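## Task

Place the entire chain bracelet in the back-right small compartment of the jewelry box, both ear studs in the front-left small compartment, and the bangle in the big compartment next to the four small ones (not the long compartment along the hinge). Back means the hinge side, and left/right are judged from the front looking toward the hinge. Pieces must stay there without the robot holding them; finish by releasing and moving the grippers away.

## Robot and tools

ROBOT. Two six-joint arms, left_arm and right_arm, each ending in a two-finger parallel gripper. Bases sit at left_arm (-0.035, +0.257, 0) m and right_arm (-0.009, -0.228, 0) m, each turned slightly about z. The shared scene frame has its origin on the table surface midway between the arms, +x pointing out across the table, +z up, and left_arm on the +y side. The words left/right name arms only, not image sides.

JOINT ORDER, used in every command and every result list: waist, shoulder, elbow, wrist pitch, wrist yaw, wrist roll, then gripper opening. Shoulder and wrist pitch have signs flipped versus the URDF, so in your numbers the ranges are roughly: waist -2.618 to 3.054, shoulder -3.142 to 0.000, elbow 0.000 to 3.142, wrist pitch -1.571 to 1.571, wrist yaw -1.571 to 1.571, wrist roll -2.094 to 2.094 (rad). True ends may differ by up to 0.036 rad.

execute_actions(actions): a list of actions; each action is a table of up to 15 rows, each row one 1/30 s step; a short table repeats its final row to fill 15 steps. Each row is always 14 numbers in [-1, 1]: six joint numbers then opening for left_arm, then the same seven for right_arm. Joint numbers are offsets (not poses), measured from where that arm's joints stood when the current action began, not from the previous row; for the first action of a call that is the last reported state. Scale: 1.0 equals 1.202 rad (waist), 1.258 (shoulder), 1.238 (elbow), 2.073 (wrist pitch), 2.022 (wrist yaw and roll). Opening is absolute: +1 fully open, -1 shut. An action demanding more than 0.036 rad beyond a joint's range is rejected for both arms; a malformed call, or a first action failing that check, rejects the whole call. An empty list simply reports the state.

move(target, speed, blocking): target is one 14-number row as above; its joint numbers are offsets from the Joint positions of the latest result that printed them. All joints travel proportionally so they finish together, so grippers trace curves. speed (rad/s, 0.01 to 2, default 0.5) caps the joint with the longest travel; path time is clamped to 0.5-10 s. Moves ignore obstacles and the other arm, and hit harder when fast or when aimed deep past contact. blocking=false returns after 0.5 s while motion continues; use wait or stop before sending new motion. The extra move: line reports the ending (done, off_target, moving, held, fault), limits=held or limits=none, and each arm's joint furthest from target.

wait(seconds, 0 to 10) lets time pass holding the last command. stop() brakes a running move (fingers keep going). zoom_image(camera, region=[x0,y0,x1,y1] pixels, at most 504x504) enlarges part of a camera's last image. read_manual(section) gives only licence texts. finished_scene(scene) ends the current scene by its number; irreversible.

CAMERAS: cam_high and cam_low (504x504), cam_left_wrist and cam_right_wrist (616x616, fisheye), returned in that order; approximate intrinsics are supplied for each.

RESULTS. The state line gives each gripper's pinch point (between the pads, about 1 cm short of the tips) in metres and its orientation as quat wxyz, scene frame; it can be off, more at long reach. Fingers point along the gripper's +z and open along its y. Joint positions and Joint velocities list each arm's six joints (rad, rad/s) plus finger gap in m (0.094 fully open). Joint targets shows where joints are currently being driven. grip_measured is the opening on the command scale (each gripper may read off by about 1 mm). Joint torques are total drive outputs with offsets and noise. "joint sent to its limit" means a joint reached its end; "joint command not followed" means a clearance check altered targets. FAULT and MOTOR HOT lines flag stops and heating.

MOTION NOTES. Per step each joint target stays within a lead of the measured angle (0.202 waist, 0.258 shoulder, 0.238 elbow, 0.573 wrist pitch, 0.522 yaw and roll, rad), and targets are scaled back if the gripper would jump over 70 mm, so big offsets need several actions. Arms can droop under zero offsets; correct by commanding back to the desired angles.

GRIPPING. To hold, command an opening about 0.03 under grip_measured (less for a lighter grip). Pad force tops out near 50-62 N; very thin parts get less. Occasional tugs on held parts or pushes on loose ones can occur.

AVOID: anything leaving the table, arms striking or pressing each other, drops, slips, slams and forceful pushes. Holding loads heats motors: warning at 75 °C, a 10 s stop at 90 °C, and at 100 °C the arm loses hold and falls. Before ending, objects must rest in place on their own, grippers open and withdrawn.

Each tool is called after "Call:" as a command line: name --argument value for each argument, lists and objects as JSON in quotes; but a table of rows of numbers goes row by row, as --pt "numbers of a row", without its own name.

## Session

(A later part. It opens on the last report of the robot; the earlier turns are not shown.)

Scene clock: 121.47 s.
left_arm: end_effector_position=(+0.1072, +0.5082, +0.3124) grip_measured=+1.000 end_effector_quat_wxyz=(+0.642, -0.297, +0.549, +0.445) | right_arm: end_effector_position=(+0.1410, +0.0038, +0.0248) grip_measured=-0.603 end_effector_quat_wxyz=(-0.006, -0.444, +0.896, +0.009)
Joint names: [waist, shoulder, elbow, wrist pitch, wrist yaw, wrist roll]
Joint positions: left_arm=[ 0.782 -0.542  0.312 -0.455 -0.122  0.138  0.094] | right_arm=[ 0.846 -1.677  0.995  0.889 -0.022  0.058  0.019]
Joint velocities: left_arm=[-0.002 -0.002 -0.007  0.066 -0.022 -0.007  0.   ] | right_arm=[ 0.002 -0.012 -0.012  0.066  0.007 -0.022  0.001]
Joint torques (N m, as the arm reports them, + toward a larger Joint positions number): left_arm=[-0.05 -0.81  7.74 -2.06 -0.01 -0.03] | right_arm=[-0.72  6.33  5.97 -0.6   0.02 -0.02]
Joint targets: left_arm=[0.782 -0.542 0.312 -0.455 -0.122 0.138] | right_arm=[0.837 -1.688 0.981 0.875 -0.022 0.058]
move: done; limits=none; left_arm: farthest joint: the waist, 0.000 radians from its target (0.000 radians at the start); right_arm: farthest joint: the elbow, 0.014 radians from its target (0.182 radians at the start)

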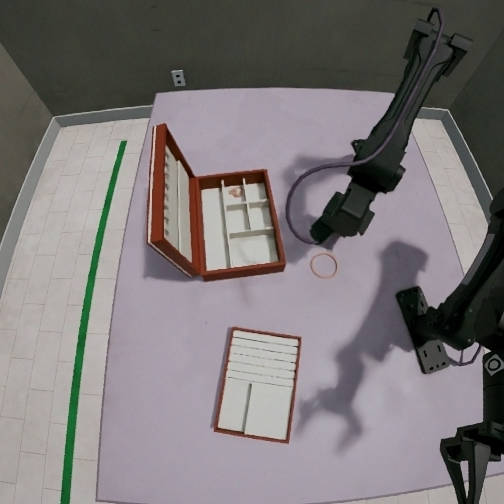

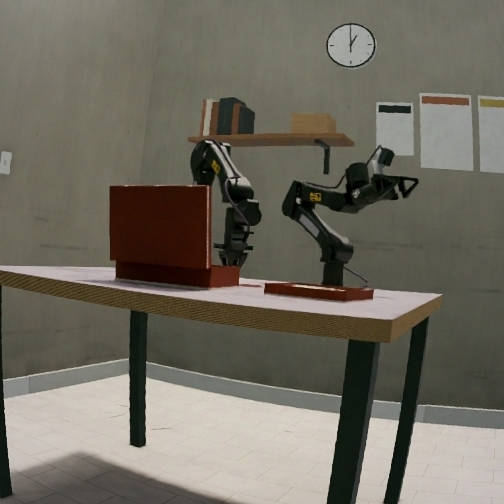

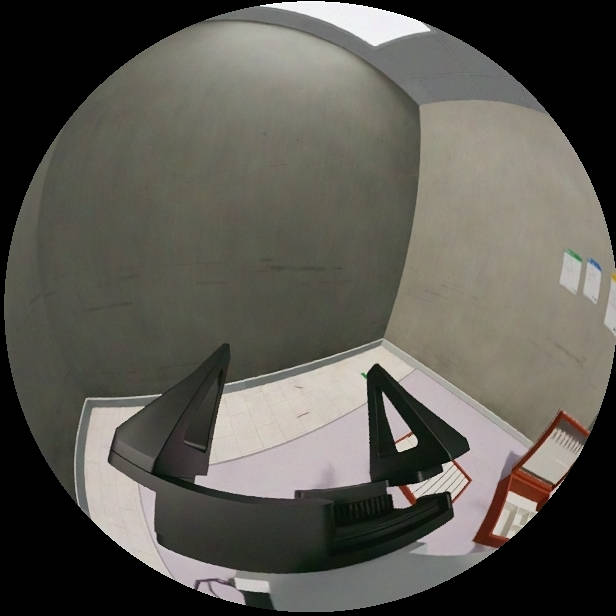

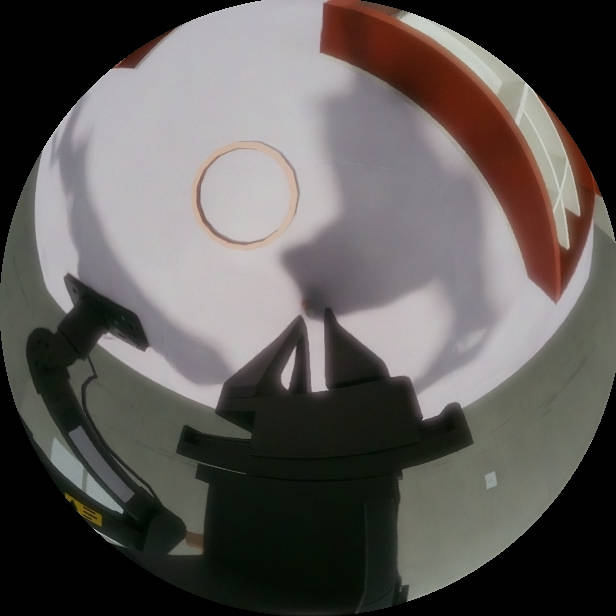

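Call:
move --target '[0,0,0,0,0,0,1,0.016,-0.026,-0.04,-0.033,0,0,-0.55]' --speed 0.1

Call:
zoom_image --camera "cam_right_wrist" --region '[250,250,380,380]'

Scene clock: 125.97 s.
left_arm: end_effector_position=(+0.1072, +0.5082, +0.3124) grip_measured=+1.000 end_effector_quat_wxyz=(+0.642, -0.297, +0.549, +0.445) | right_arm: end_effector_position=(+0.1380, +0.0045, +0.0120) grip_measured=-0.553 end_effector_quat_wxyz=(-0.006, -0.449, +0.893, +0.009)
Joint names: [waist, shoulder, elbow, wrist pitch, wrist yaw, wrist roll]
Joint positions: left_arm=[ 0.782 -0.542  0.312 -0.455 -0.122  0.138  0.094] | right_arm=[ 0.857 -1.697  0.961  0.835 -0.022  0.058  0.021]
Joint velocities: left_arm=[-0.002  0.012 -0.002 -0.007  0.022 -0.037  0.   ] | right_arm=[-0.002  0.002 -0.002  0.022 -0.007 -0.051 -0.001]
Joint torques (N m, as the arm reports them, + toward a larger Joint positions number): left_arm=[ 0.02 -0.77  7.8  -2.07  0.   -0.01] | right_arm=[ 0.74  6.2   5.61 -0.59  0.03 -0.03]
Joint targets: left_arm=[0.782 -0.542 0.312 -0.455 -0.122 0.138] | right_arm=[0.866 -1.710 0.945 0.821 -0.022 0.058]
move: done; limits=none; left_arm: farthest joint: the waist, 0.000 radians from its target (0.000 radians at the start); right_arm: farthest joint: the elbow, 0.015 radians from its target (0.050 radians at the start)

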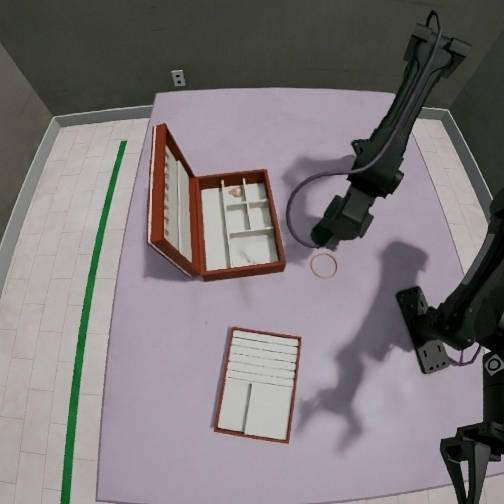

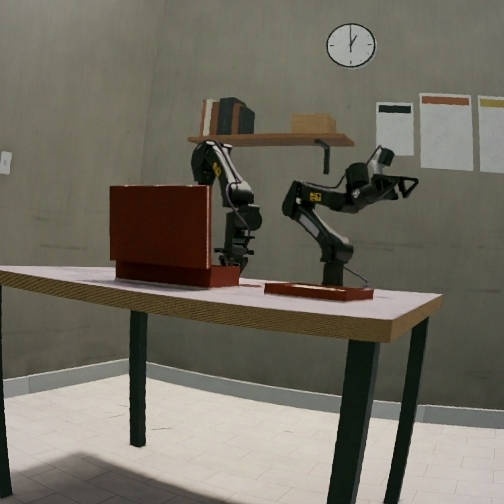

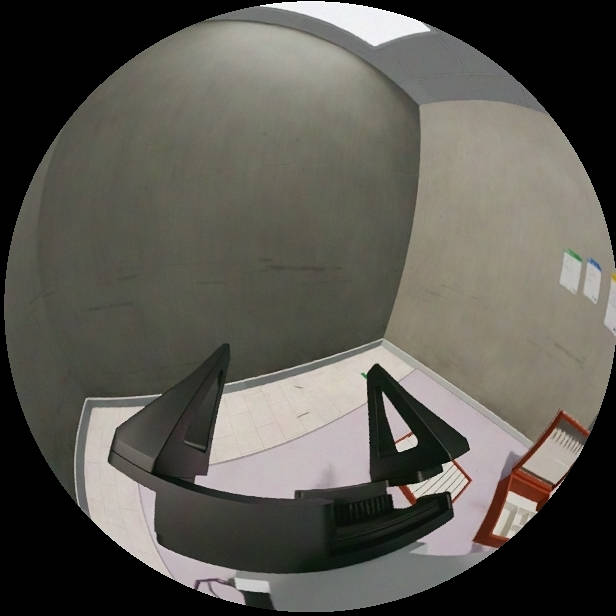

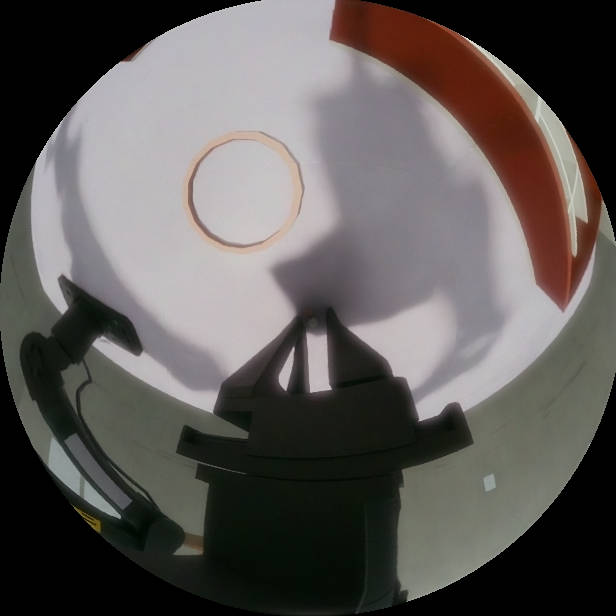

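Region (250, 250, 380, 380) of cam_right_wrist's 616x616 image, scaled by 3.877, with more detail than that image has.

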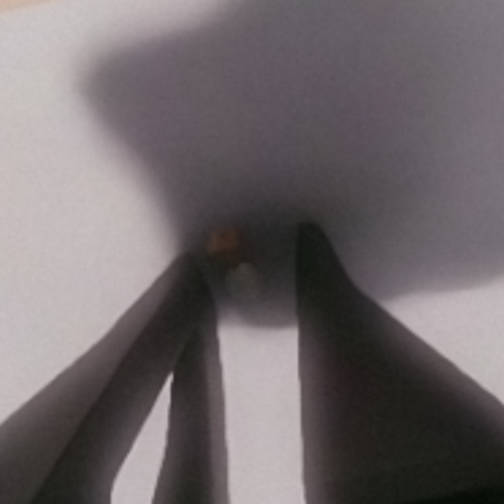

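Call:
execute_actions --actions '[[[0,0,0,0,0,0,1,0,0,0,0,0,0,-0.65],[0,0,0,0,0,0,1,0,0,0,0,0,0,-0.7],[0,0,0,0,0,0,1,0,0,0,0,0,0,-0.75],[0,0,0,0,0,0,1,0,0,0,0,0,0,-0.78],[0,0,0,0,0,0,1,0,0,0,0,0,0,-0.8],[0,0,0,0,0,0,1,0,0,0,0,0,0,-0.82],[0,0,0,0,0,0,1,0,0,0,0,0,0,-0.84],[0,0,0,0,0,0,1,0,0,0,0,0,0,-0.86],[0,0,0,0,0,0,1,0,0,0,0,0,0,-0.88],[0,0,0,0,0,0,1,0,0,0,0,0,0,-0.9],[0,0,0,0,0,0,1,0,0,0,0,0,0,-0.91]]]'

Call:
move --target '[0,0,0,0,0,0,1,0,0.08,0.235,0.18,0,0,-0.91]' --speed 0.4

Call:
zoom_image --camera "cam_right_wrist" --region '[250,250,380,380]'

Scene clock: 133.77 s.
left_arm: end_effector_position=(+0.1072, +0.5082, +0.3124) grip_measured=+1.000 end_effector_quat_wxyz=(+0.642, -0.297, +0.549, +0.445) | right_arm: end_effector_position=(+0.1381, +0.0045, +0.0120) grip_measured=-0.902 end_effector_quat_wxyz=(-0.006, -0.449, +0.893, +0.009)
Joint names: [waist, shoulder, elbow, wrist pitch, wrist yaw, wrist roll]
Joint positions: left_arm=[ 0.782 -0.542  0.312 -0.455 -0.122  0.138  0.094] | right_arm=[ 0.857 -1.697  0.961  0.835 -0.022  0.058  0.005]
Joint velocities: left_arm=[-0.002 -0.002 -0.017  0.022  0.022  0.007  0.   ] | right_arm=[ 0.012  0.012 -0.012  0.007  0.022  0.037  0.   ]
Joint torques (N m, as the arm reports them, + toward a larger Joint positions number): left_arm=[ 0.02 -0.85  7.77 -2.06  0.01 -0.02] | right_arm=[-0.07  7.39  6.97 -0.43  0.   -0.04]
Joint targets: left_arm=[0.782 -0.542 0.312 -0.455 -0.122 0.138] | right_arm=[0.857 -1.697 0.961 0.835 -0.022 0.058]

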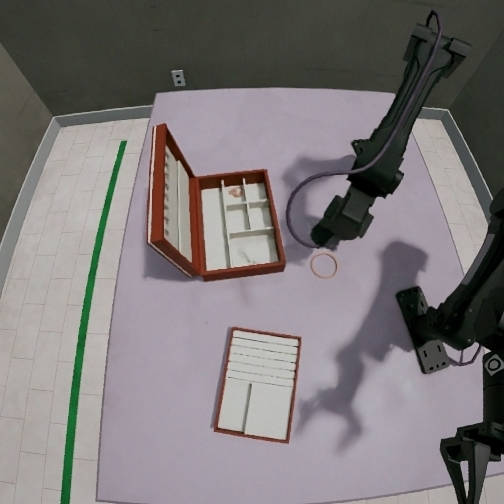

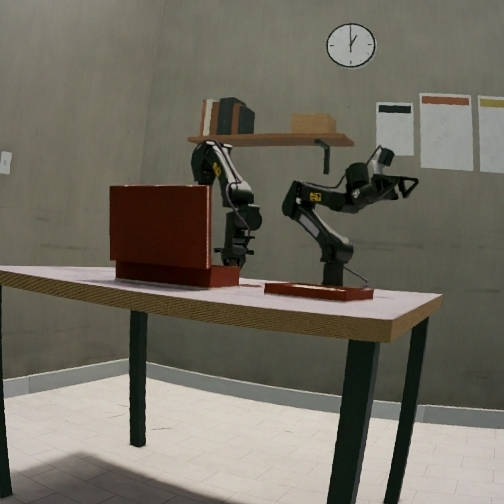

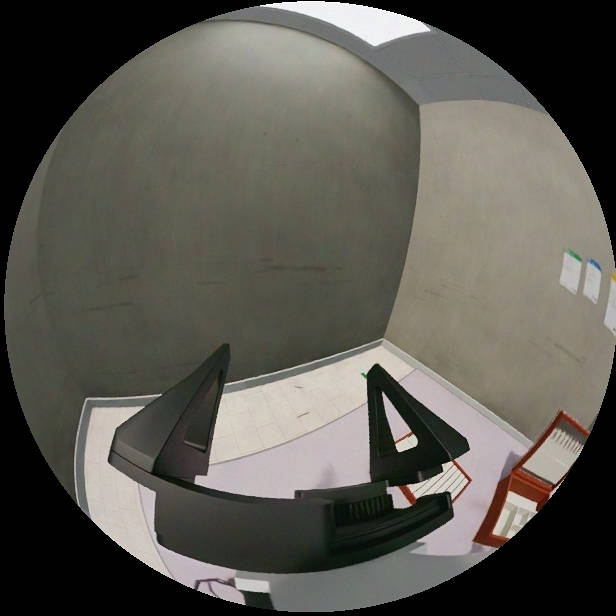

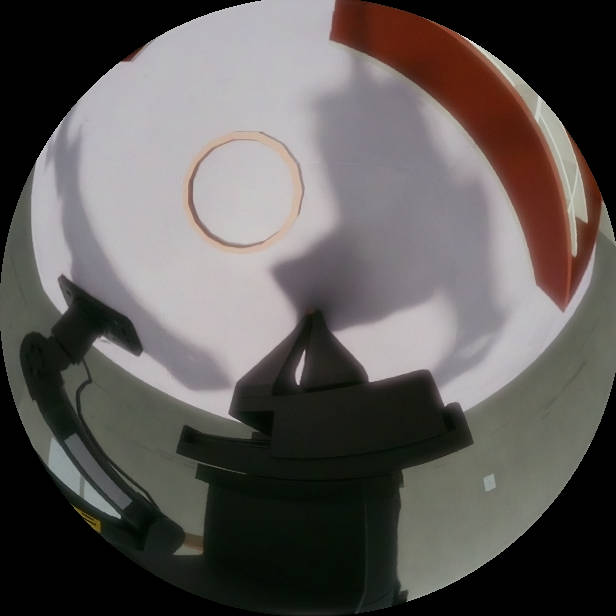

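Scene clock: 135.43 s.
left_arm: end_effector_position=(+0.1072, +0.5082, +0.3124) grip_measured=+1.000 end_effector_quat_wxyz=(+0.642, -0.297, +0.549, +0.445) | right_arm: end_effector_position=(+0.1414, +0.0096, +0.1002) grip_measured=-0.902 end_effector_quat_wxyz=(-0.004, -0.449, +0.893, +0.010)
Joint names: [waist, shoulder, elbow, wrist pitch, wrist yaw, wrist roll]
Joint positions: left_arm=[ 0.782 -0.542  0.312 -0.455 -0.122  0.138  0.094] | right_arm=[ 0.857 -1.609  1.234  1.192 -0.022  0.058  0.005]
Joint velocities: left_arm=[-0.002  0.012  0.012  0.037  0.007 -0.007  0.   ] | right_arm=[-0.002 -0.002  0.007  0.022  0.007  0.007  0.001]
Joint torques (N m, as the arm reports them, + toward a larger Joint positions number): left_arm=[-0.05 -0.74  7.77 -2.08  0.01 -0.02] | right_arm=[-0.07  8.2   9.62 -0.28  0.01  0.  ]
Joint targets: left_arm=[0.782 -0.542 0.312 -0.455 -0.122 0.138] | right_arm=[0.857 -1.597 1.252 1.208 -0.022 0.058]
move: done; limits=none; left_arm: farthest joint: the waist, 0.000 radians from its target (0.000 radians at the start); right_arm: farthest joint: the elbow, 0.018 radians from its target (0.291 radians at the start)

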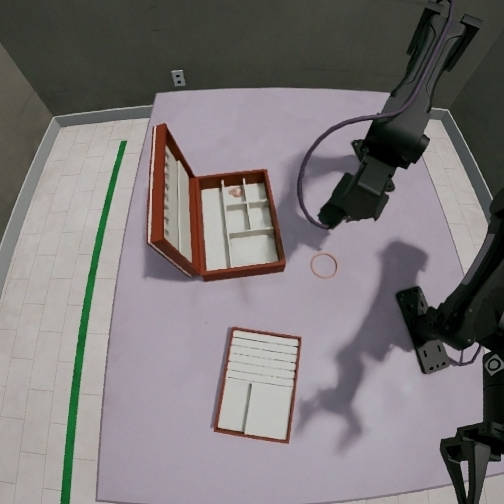

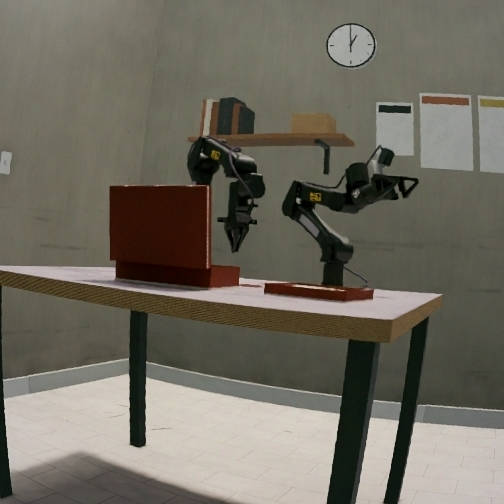

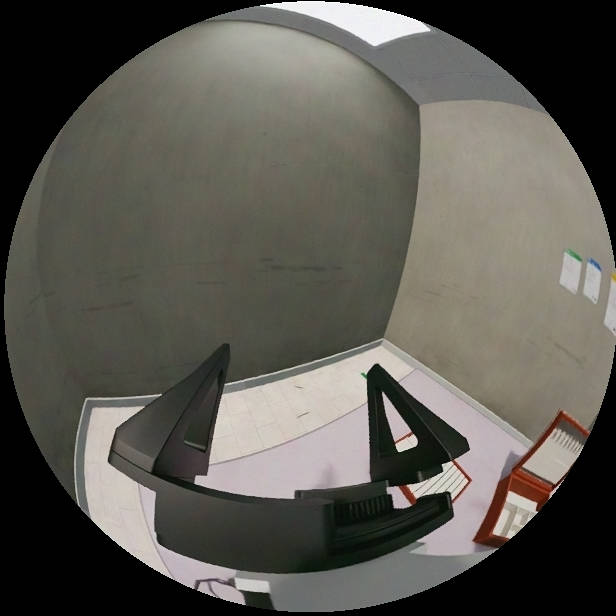

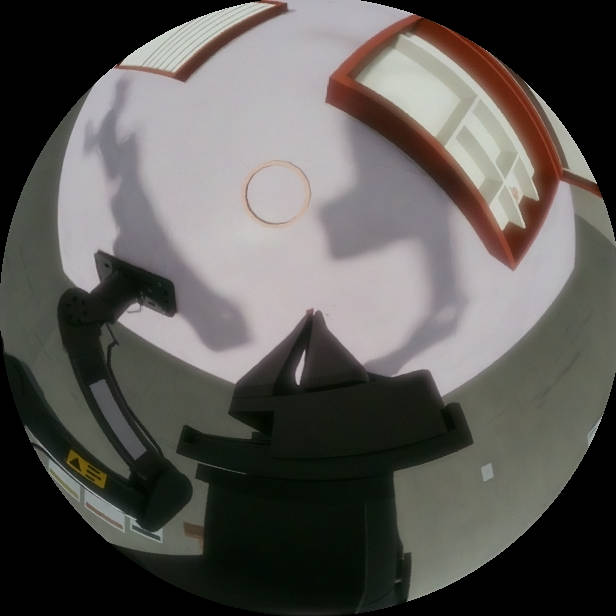

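Region (250, 250, 380, 380) of cam_right_wrist's 616x616 image, scaled by 3.877, with more detail than that image has.

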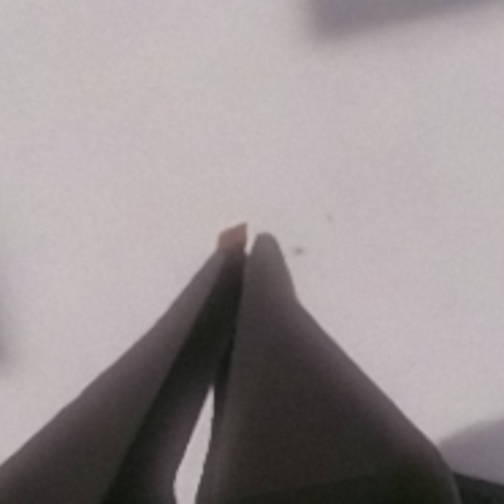

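Call:
move --target '[0,0,0,0,0,0,1,-0.427,-0.336,0.4,0.04,0,0,-0.92]' --speed 0.6

Call:
move --target '[0,0,0,0,0,0,1,0,-0.049,-0.146,-0.115,0,0,-0.92]' --speed 0.25

Scene clock: 140.73 s.
left_arm: end_effector_position=(+0.1072, +0.5082, +0.3124) grip_measured=+1.000 end_effector_quat_wxyz=(+0.642, -0.297, +0.549, +0.445) | right_arm: end_effector_position=(+0.3321, -0.0485, +0.0885) grip_measured=-0.910 end_effector_quat_wxyz=(-0.006, -0.205, +0.979, +0.010)
Joint names: [waist, shoulder, elbow, wrist pitch, wrist yaw, wrist roll]
Joint positions: left_arm=[ 0.782 -0.542  0.312 -0.455 -0.122  0.138  0.094] | right_arm=[ 0.338 -2.022  1.705  1.259 -0.023  0.058  0.004]
Joint velocities: left_arm=[-0.007  0.022 -0.007 -0.007  0.095 -0.037  0.   ] | right_arm=[-0.002  0.007 -0.007  0.051  0.081 -0.022  0.001]
Joint torques (N m, as the arm reports them, + toward a larger Joint positions number): left_arm=[ 0.   -0.83  7.74 -2.06  0.01 -0.03] | right_arm=[ 0.43 10.33 10.15 -0.26  0.04 -0.02]
Joint targets: left_arm=[0.782 -0.542 0.312 -0.455 -0.122 0.138] | right_arm=[0.343 -2.031 1.730 1.275 -0.021 0.058]
move: off_target (right_arm); limits=none; left_arm: farthest joint: the waist, 0.000 radians from its target (0.000 radians at the start); right_arm: farthest joint: the elbow, 0.024 radians from its target (0.495 radians at the start)

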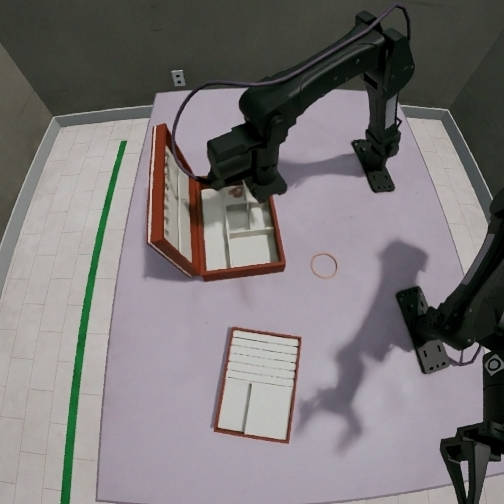

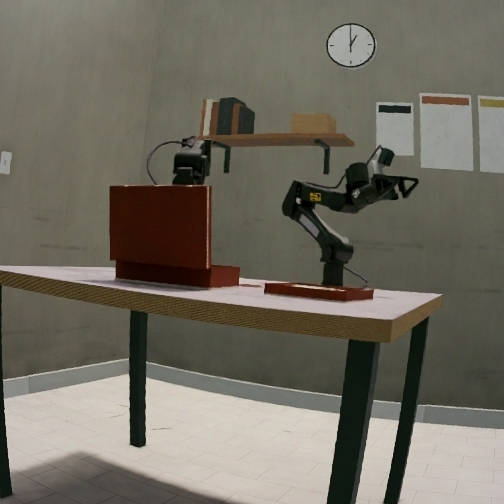

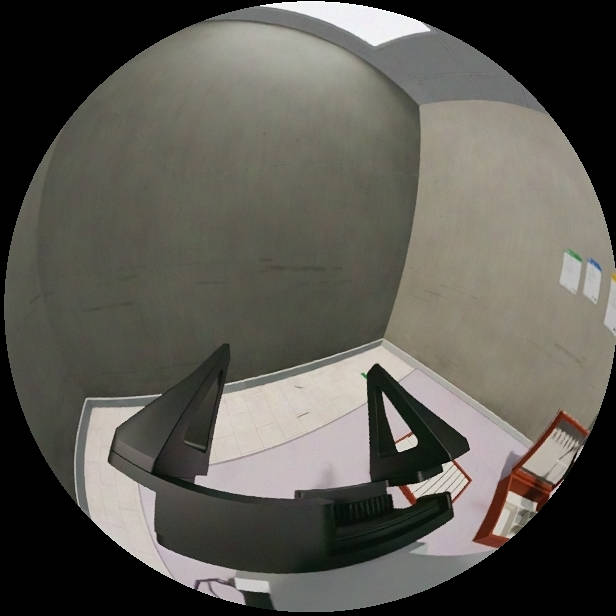

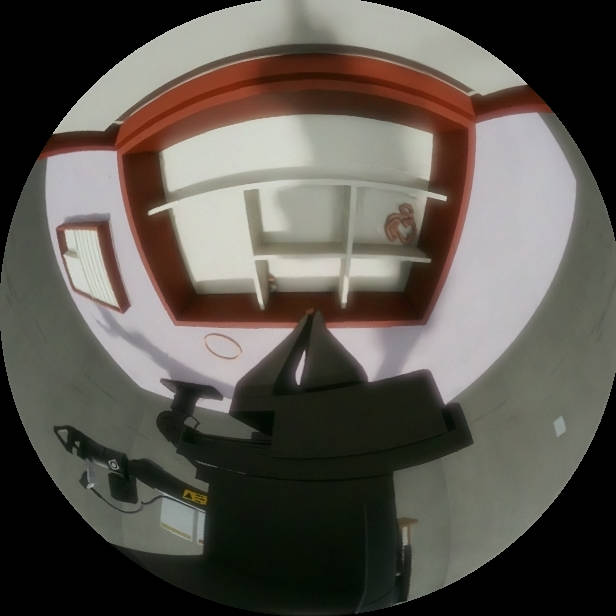

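Scene clock: 142.23 s.
left_arm: end_effector_position=(+0.1072, +0.5082, +0.3124) grip_measured=+1.000 end_effector_quat_wxyz=(+0.642, -0.297, +0.549, +0.445) | right_arm: end_effector_position=(+0.3362, -0.0465, +0.0302) grip_measured=-0.910 end_effector_quat_wxyz=(+0.000, -0.205, +0.979, +0.012)
Joint names: [waist, shoulder, elbow, wrist pitch, wrist yaw, wrist roll]
Joint positions: left_arm=[ 0.782 -0.542  0.312 -0.455 -0.122  0.138  0.094] | right_arm=[ 0.338 -2.07   1.541  1.036 -0.023  0.058  0.004]
Joint velocities: left_arm=[ 0.002 -0.007  0.017  0.125  0.007  0.007  0.   ] | right_arm=[ 0.007 -0.007  0.002 -0.095 -0.007 -0.022 -0.001]
Joint torques (N m, as the arm reports them, + toward a larger Joint positions number): left_arm=[ 0.07 -0.78  7.74 -2.07  0.   -0.01] | right_arm=[-0.1  10.2   6.05 -0.61  0.   -0.04]
Joint targets: left_arm=[0.782 -0.542 0.312 -0.455 -0.122 0.138] | right_arm=[0.338 -2.084 1.524 1.021 -0.023 0.058]
move: done; limits=none; left_arm: farthest joint: the waist, 0.000 radians from its target (0.000 radians at the start); right_arm: farthest joint: the elbow, 0.017 radians from its target (0.181 radians at the start)

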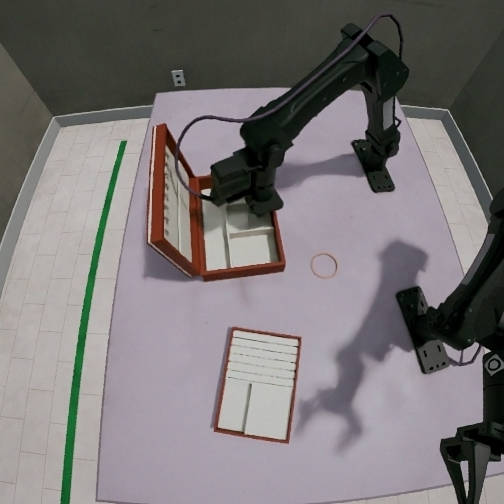

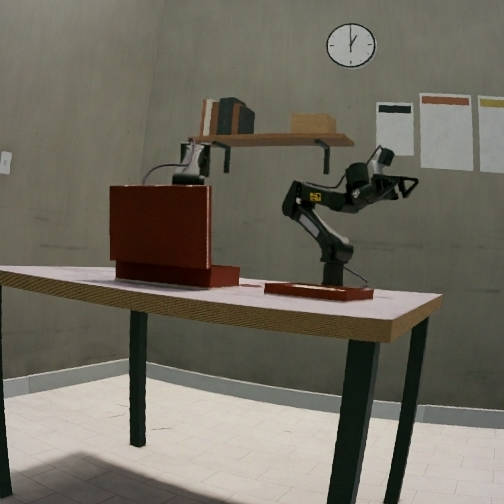

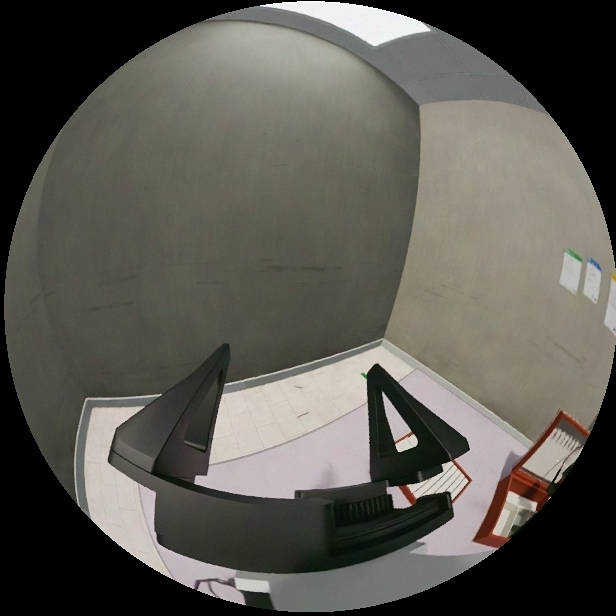

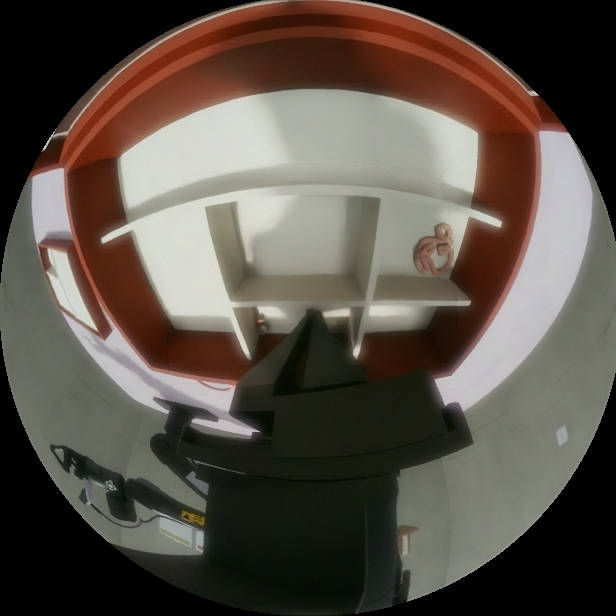

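Call:
execute_actions --actions '[[[0,0,0,0,0,0,1,0,0,0,0,0,0,-0.89],[0,0,0,0,0,0,1,0,0,0,0,0,0,-0.87],[0,0,0,0,0,0,1,0,0,0,0,0,0,-0.85],[0,0,0,0,0,0,1,0,0,0,0,0,0,-0.82],[0,0,0,0,0,0,1,0,0,0,0,0,0,-0.78],[0,0,0,0,0,0,1,0,0,0,0,0,0,-0.74],[0,0,0,0,0,0,1,0,0,0,0,0,0,-0.7],[0,0,0,0,0,0,1,0,0,0,0,0,0,-0.65],[0,0,0,0,0,0,1,0,0,0,0,0,0,-0.6]]]'

Call:
move --target '[0,0,0,0,0,0,1,0,0.05,0.16,0.115,0,0,-0.6]' --speed 0.4

Call:
zoom_image --camera "cam_right_wrist" --region '[170,170,450,350]'

Scene clock: 146.60 s.
left_arm: end_effector_position=(+0.1072, +0.5082, +0.3124) grip_measured=+1.000 end_effector_quat_wxyz=(+0.642, -0.297, +0.549, +0.445) | right_arm: end_effector_position=(+0.3369, -0.0461, +0.0302) grip_measured=-0.603 end_effector_quat_wxyz=(+0.002, -0.205, +0.979, +0.012)
Joint names: [waist, shoulder, elbow, wrist pitch, wrist yaw, wrist roll]
Joint positions: left_arm=[ 0.782 -0.542  0.312 -0.455 -0.122  0.138  0.094] | right_arm=[ 0.338 -2.07   1.541  1.032 -0.023  0.058  0.019]
Joint velocities: left_arm=[-0.017 -0.017 -0.022 -0.051  0.066  0.051  0.   ] | right_arm=[ 0.002  0.007 -0.022  0.139 -0.154  0.051 -0.   ]
Joint torques (N m, as the arm reports them, + toward a larger Joint positions number): left_arm=[-0.02 -0.77  7.81 -2.08 -0.01 -0.02] | right_arm=[-0.04 11.39  7.78 -0.42  0.05 -0.03]
Joint targets: left_arm=[0.782 -0.542 0.312 -0.455 -0.122 0.138] | right_arm=[0.338 -2.070 1.541 1.036 -0.023 0.058]

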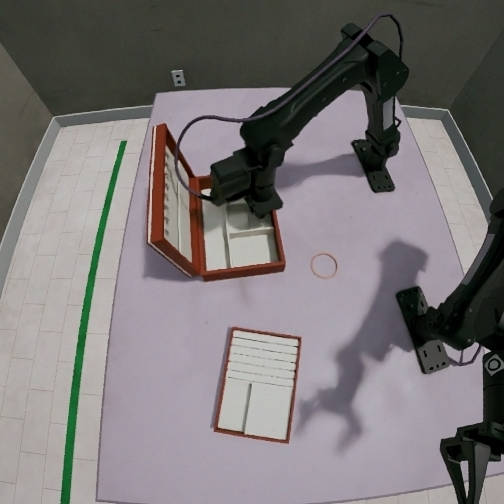

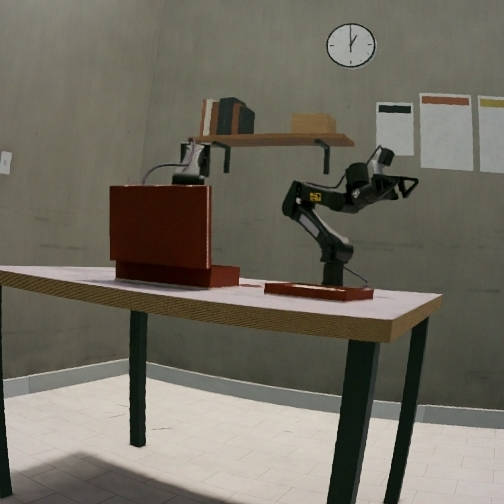

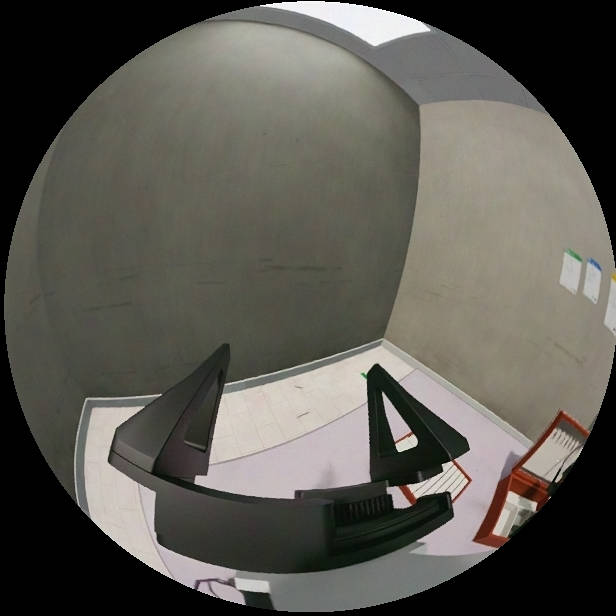

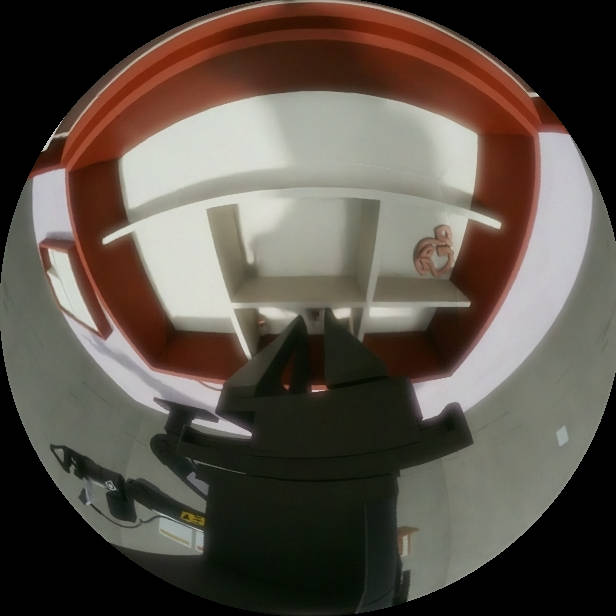

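Scene clock: 147.93 s.
left_arm: end_effector_position=(+0.1072, +0.5082, +0.3124) grip_measured=+1.000 end_effector_quat_wxyz=(+0.642, -0.297, +0.549, +0.445) | right_arm: end_effector_position=(+0.3374, -0.0458, +0.0956) grip_measured=-0.603 end_effector_quat_wxyz=(+0.009, -0.205, +0.979, +0.014)
Joint names: [waist, shoulder, elbow, wrist pitch, wrist yaw, wrist roll]
Joint positions: left_arm=[ 0.782 -0.542  0.312 -0.455 -0.122  0.138  0.094] | right_arm=[ 0.338 -2.015  1.723  1.255 -0.023  0.058  0.019]
Joint velocities: left_arm=[ 0.007  0.002 -0.007  0.037 -0.007  0.022  0.   ] | right_arm=[ 0.002  0.012  0.007  0.022  0.007  0.037 -0.001]
Joint torques (N m, as the arm reports them, + toward a larger Joint positions number): left_arm=[ 0.01 -0.82  7.73 -2.06  0.01 -0.02] | right_arm=[-0.05 11.83  9.39 -0.31 -0.01  0.03]
Joint targets: left_arm=[0.782 -0.542 0.312 -0.455 -0.122 0.138] | right_arm=[0.338 -2.007 1.739 1.270 -0.023 0.058]
move: done; limits=none; left_arm: farthest joint: the waist, 0.000 radians from its target (0.000 radians at the start); right_arm: farthest joint: the elbow, 0.017 radians from its target (0.198 radians at the start)

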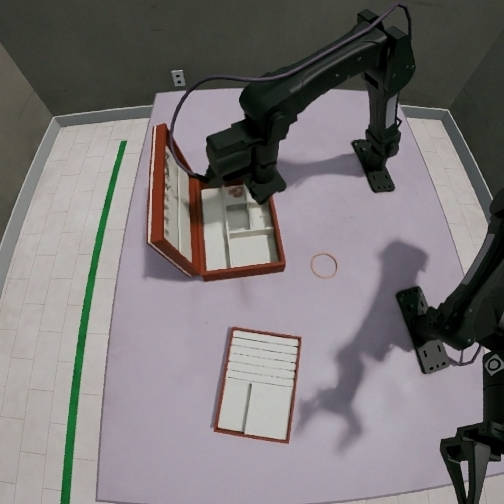

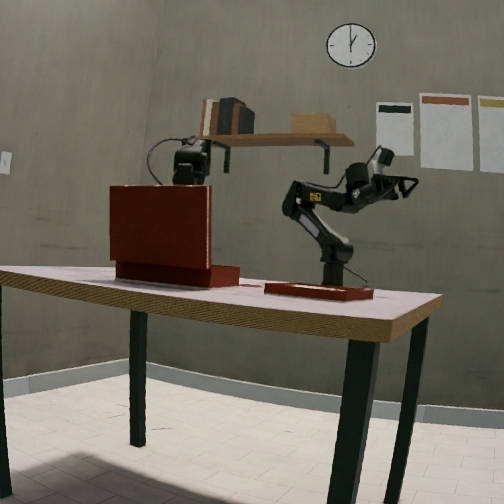

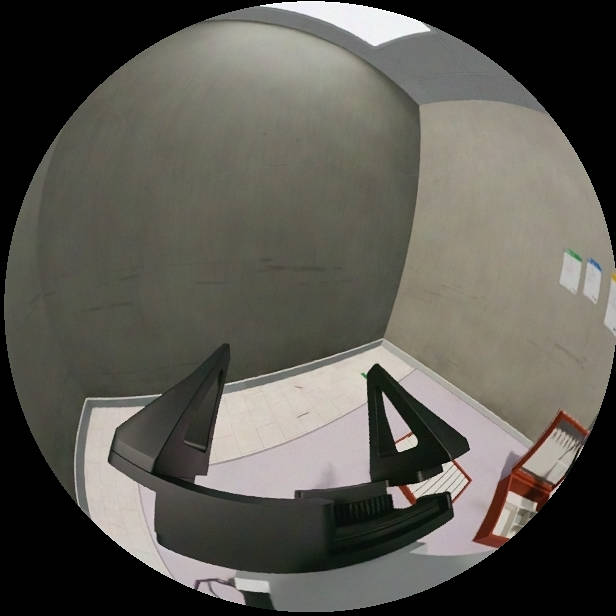

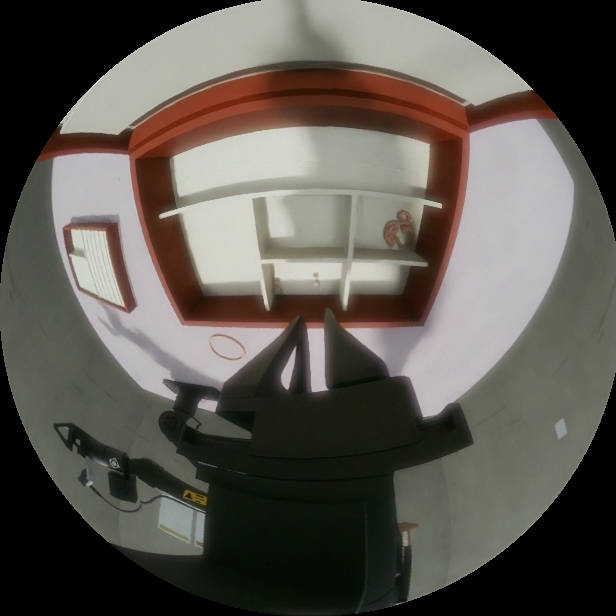

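Region (170, 170, 450, 350) of cam_right_wrist's 616x616 image, scaled by 1.800, with more detail than that image has; it fills the top 324 rows of this view, and the rest is white.

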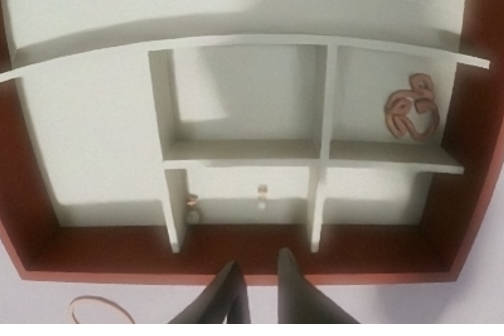

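Call:
move --target '[0,0,0,0,0,0,1,0.463,0.122,-0.286,-0.091,0,0.745,-0.4]' --speed 1.2

Scene clock: 157.07 s.
left_arm: end_effector_position=(+0.1072, +0.5082, +0.3124) grip_measured=+1.000 end_effector_quat_wxyz=(+0.642, -0.297, +0.549, +0.445) | right_arm: end_effector_position=(+0.1662, +0.0702, +0.0591) grip_measured=-0.403 end_effector_quat_wxyz=(-0.011, +0.262, +0.965, +0.007)
Joint names: [waist, shoulder, elbow, wrist pitch, wrist yaw, wrist roll]
Joint positions: left_arm=[ 0.782 -0.542  0.312 -0.455 -0.122  0.138  0.094] | right_arm=[ 0.891 -1.877  1.386  1.072 -0.025  1.555  0.028]
Joint velocities: left_arm=[-0.002  0.007  0.007 -0.022  0.022  0.007  0.   ] | right_arm=[ 0.017  0.007  0.007  0.037  0.007 -0.007 -0.001]
Joint torques (N m, as the arm reports them, + toward a larger Joint positions number): left_arm=[ 0.   -0.83  7.76 -2.07  0.01 -0.03] | right_arm=[ 0.28 11.05  6.02 -0.54  0.03  0.06]
Joint targets: left_arm=[0.782 -0.542 0.312 -0.455 -0.122 0.138] | right_arm=[0.894 -1.861 1.369 1.066 -0.023 1.565]
move: done; limits=none; left_arm: farthest joint: the waist, 0.000 radians from its target (0.000 radians at the start); right_arm: farthest joint: the elbow, 0.017 radians from its target (0.354 radians at the start)

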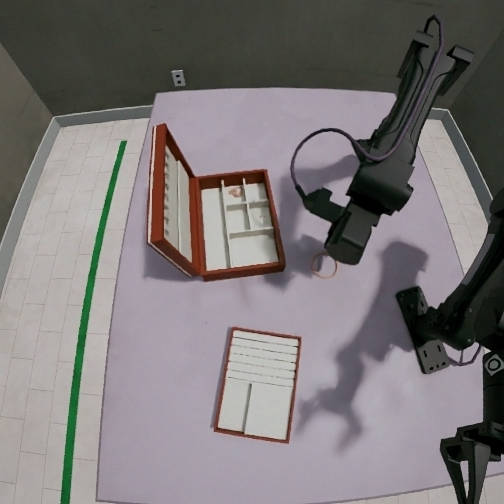

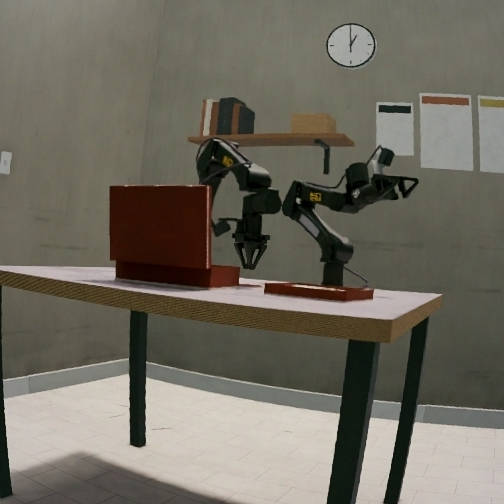

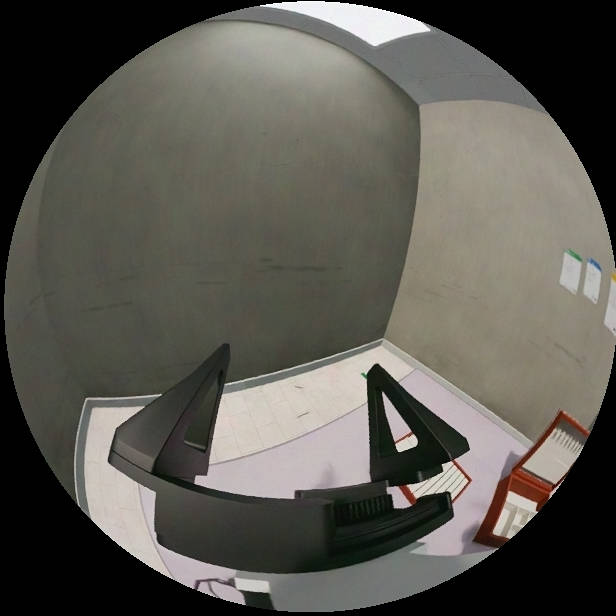

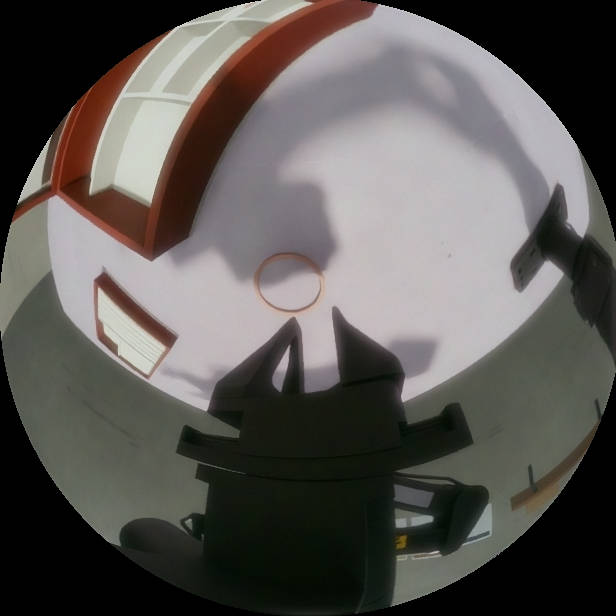

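Call:
move --target '[0,0,0,0,0,0,1,0,-0.019,-0.114,-0.07,0,0,-0.4]' --speed 0.3

Scene clock: 162.73 s.
left_arm: end_effector_position=(+0.1072, +0.5082, +0.3124) grip_measured=+1.000 end_effector_quat_wxyz=(+0.642, -0.297, +0.549, +0.445) | right_arm: end_effector_position=(+0.1621, +0.0634, +0.0249) grip_measured=-0.403 end_effector_quat_wxyz=(-0.011, +0.262, +0.965, +0.007)
Joint names: [waist, shoulder, elbow, wrist pitch, wrist yaw, wrist roll]
Joint positions: left_arm=[ 0.782 -0.542  0.312 -0.455 -0.122  0.138  0.094] | right_arm=[ 0.891 -1.89   1.259  0.933 -0.025  1.555  0.028]
Joint velocities: left_arm=[-0.002 -0.002 -0.002  0.007  0.022  0.022  0.   ] | right_arm=[ 0.002 -0.007 -0.007  0.051  0.11   0.037 -0.001]
Joint torques (N m, as the arm reports them, + toward a larger Joint positions number): left_arm=[ 0.02 -0.77  7.74 -2.07  0.   -0.03] | right_arm=[ 0.04  8.65  5.96 -0.52  0.03 -0.02]
Joint targets: left_arm=[0.782 -0.542 0.312 -0.455 -0.122 0.138] | right_arm=[0.891 -1.901 1.244 0.927 -0.025 1.555]
move: done; limits=none; left_arm: farthest joint: the waist, 0.000 radians from its target (0.000 radians at the start); right_arm: farthest joint: the elbow, 0.014 radians from its target (0.141 radians at the start)

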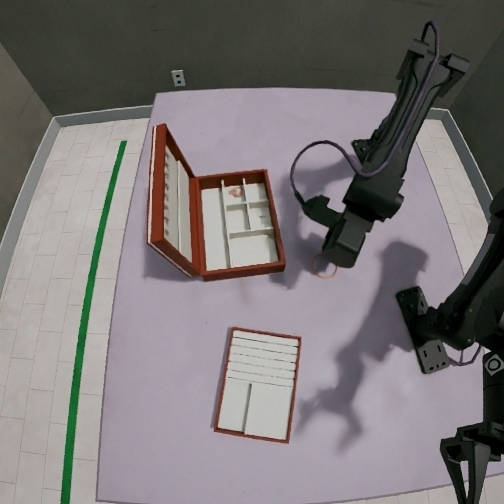

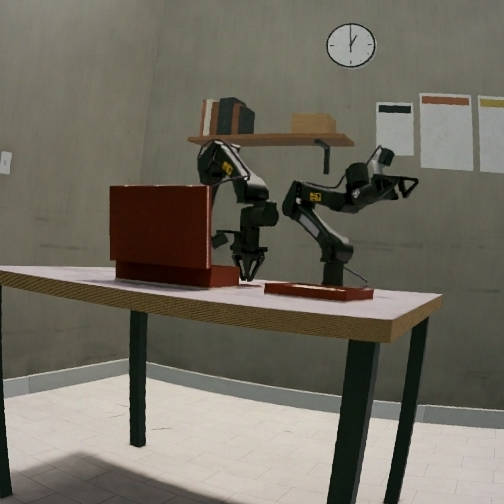

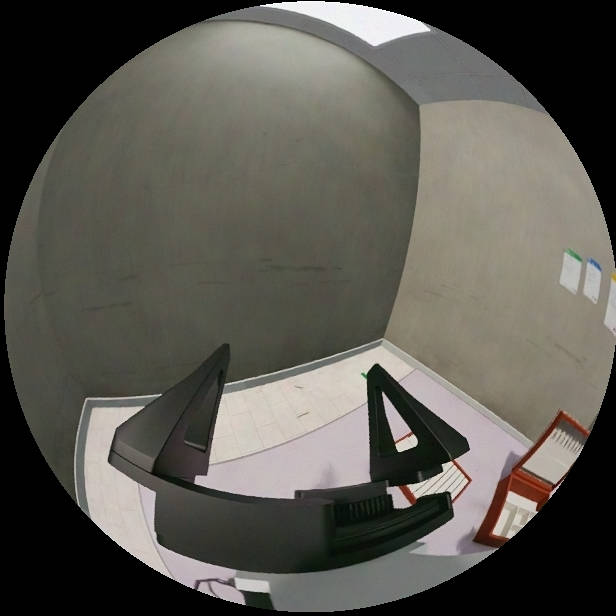

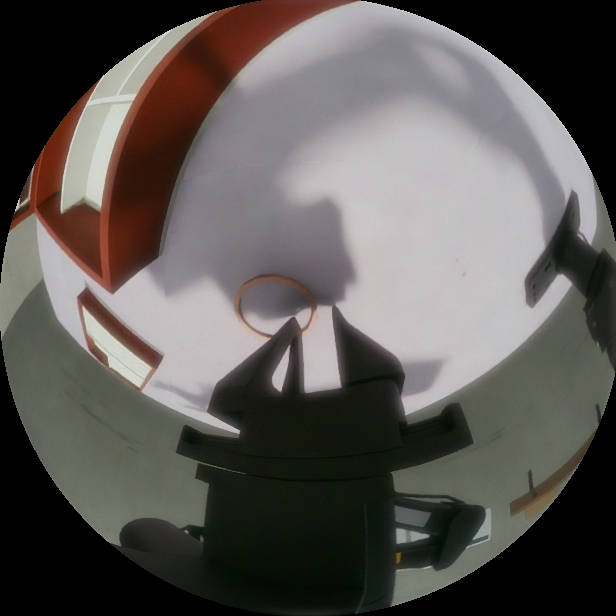

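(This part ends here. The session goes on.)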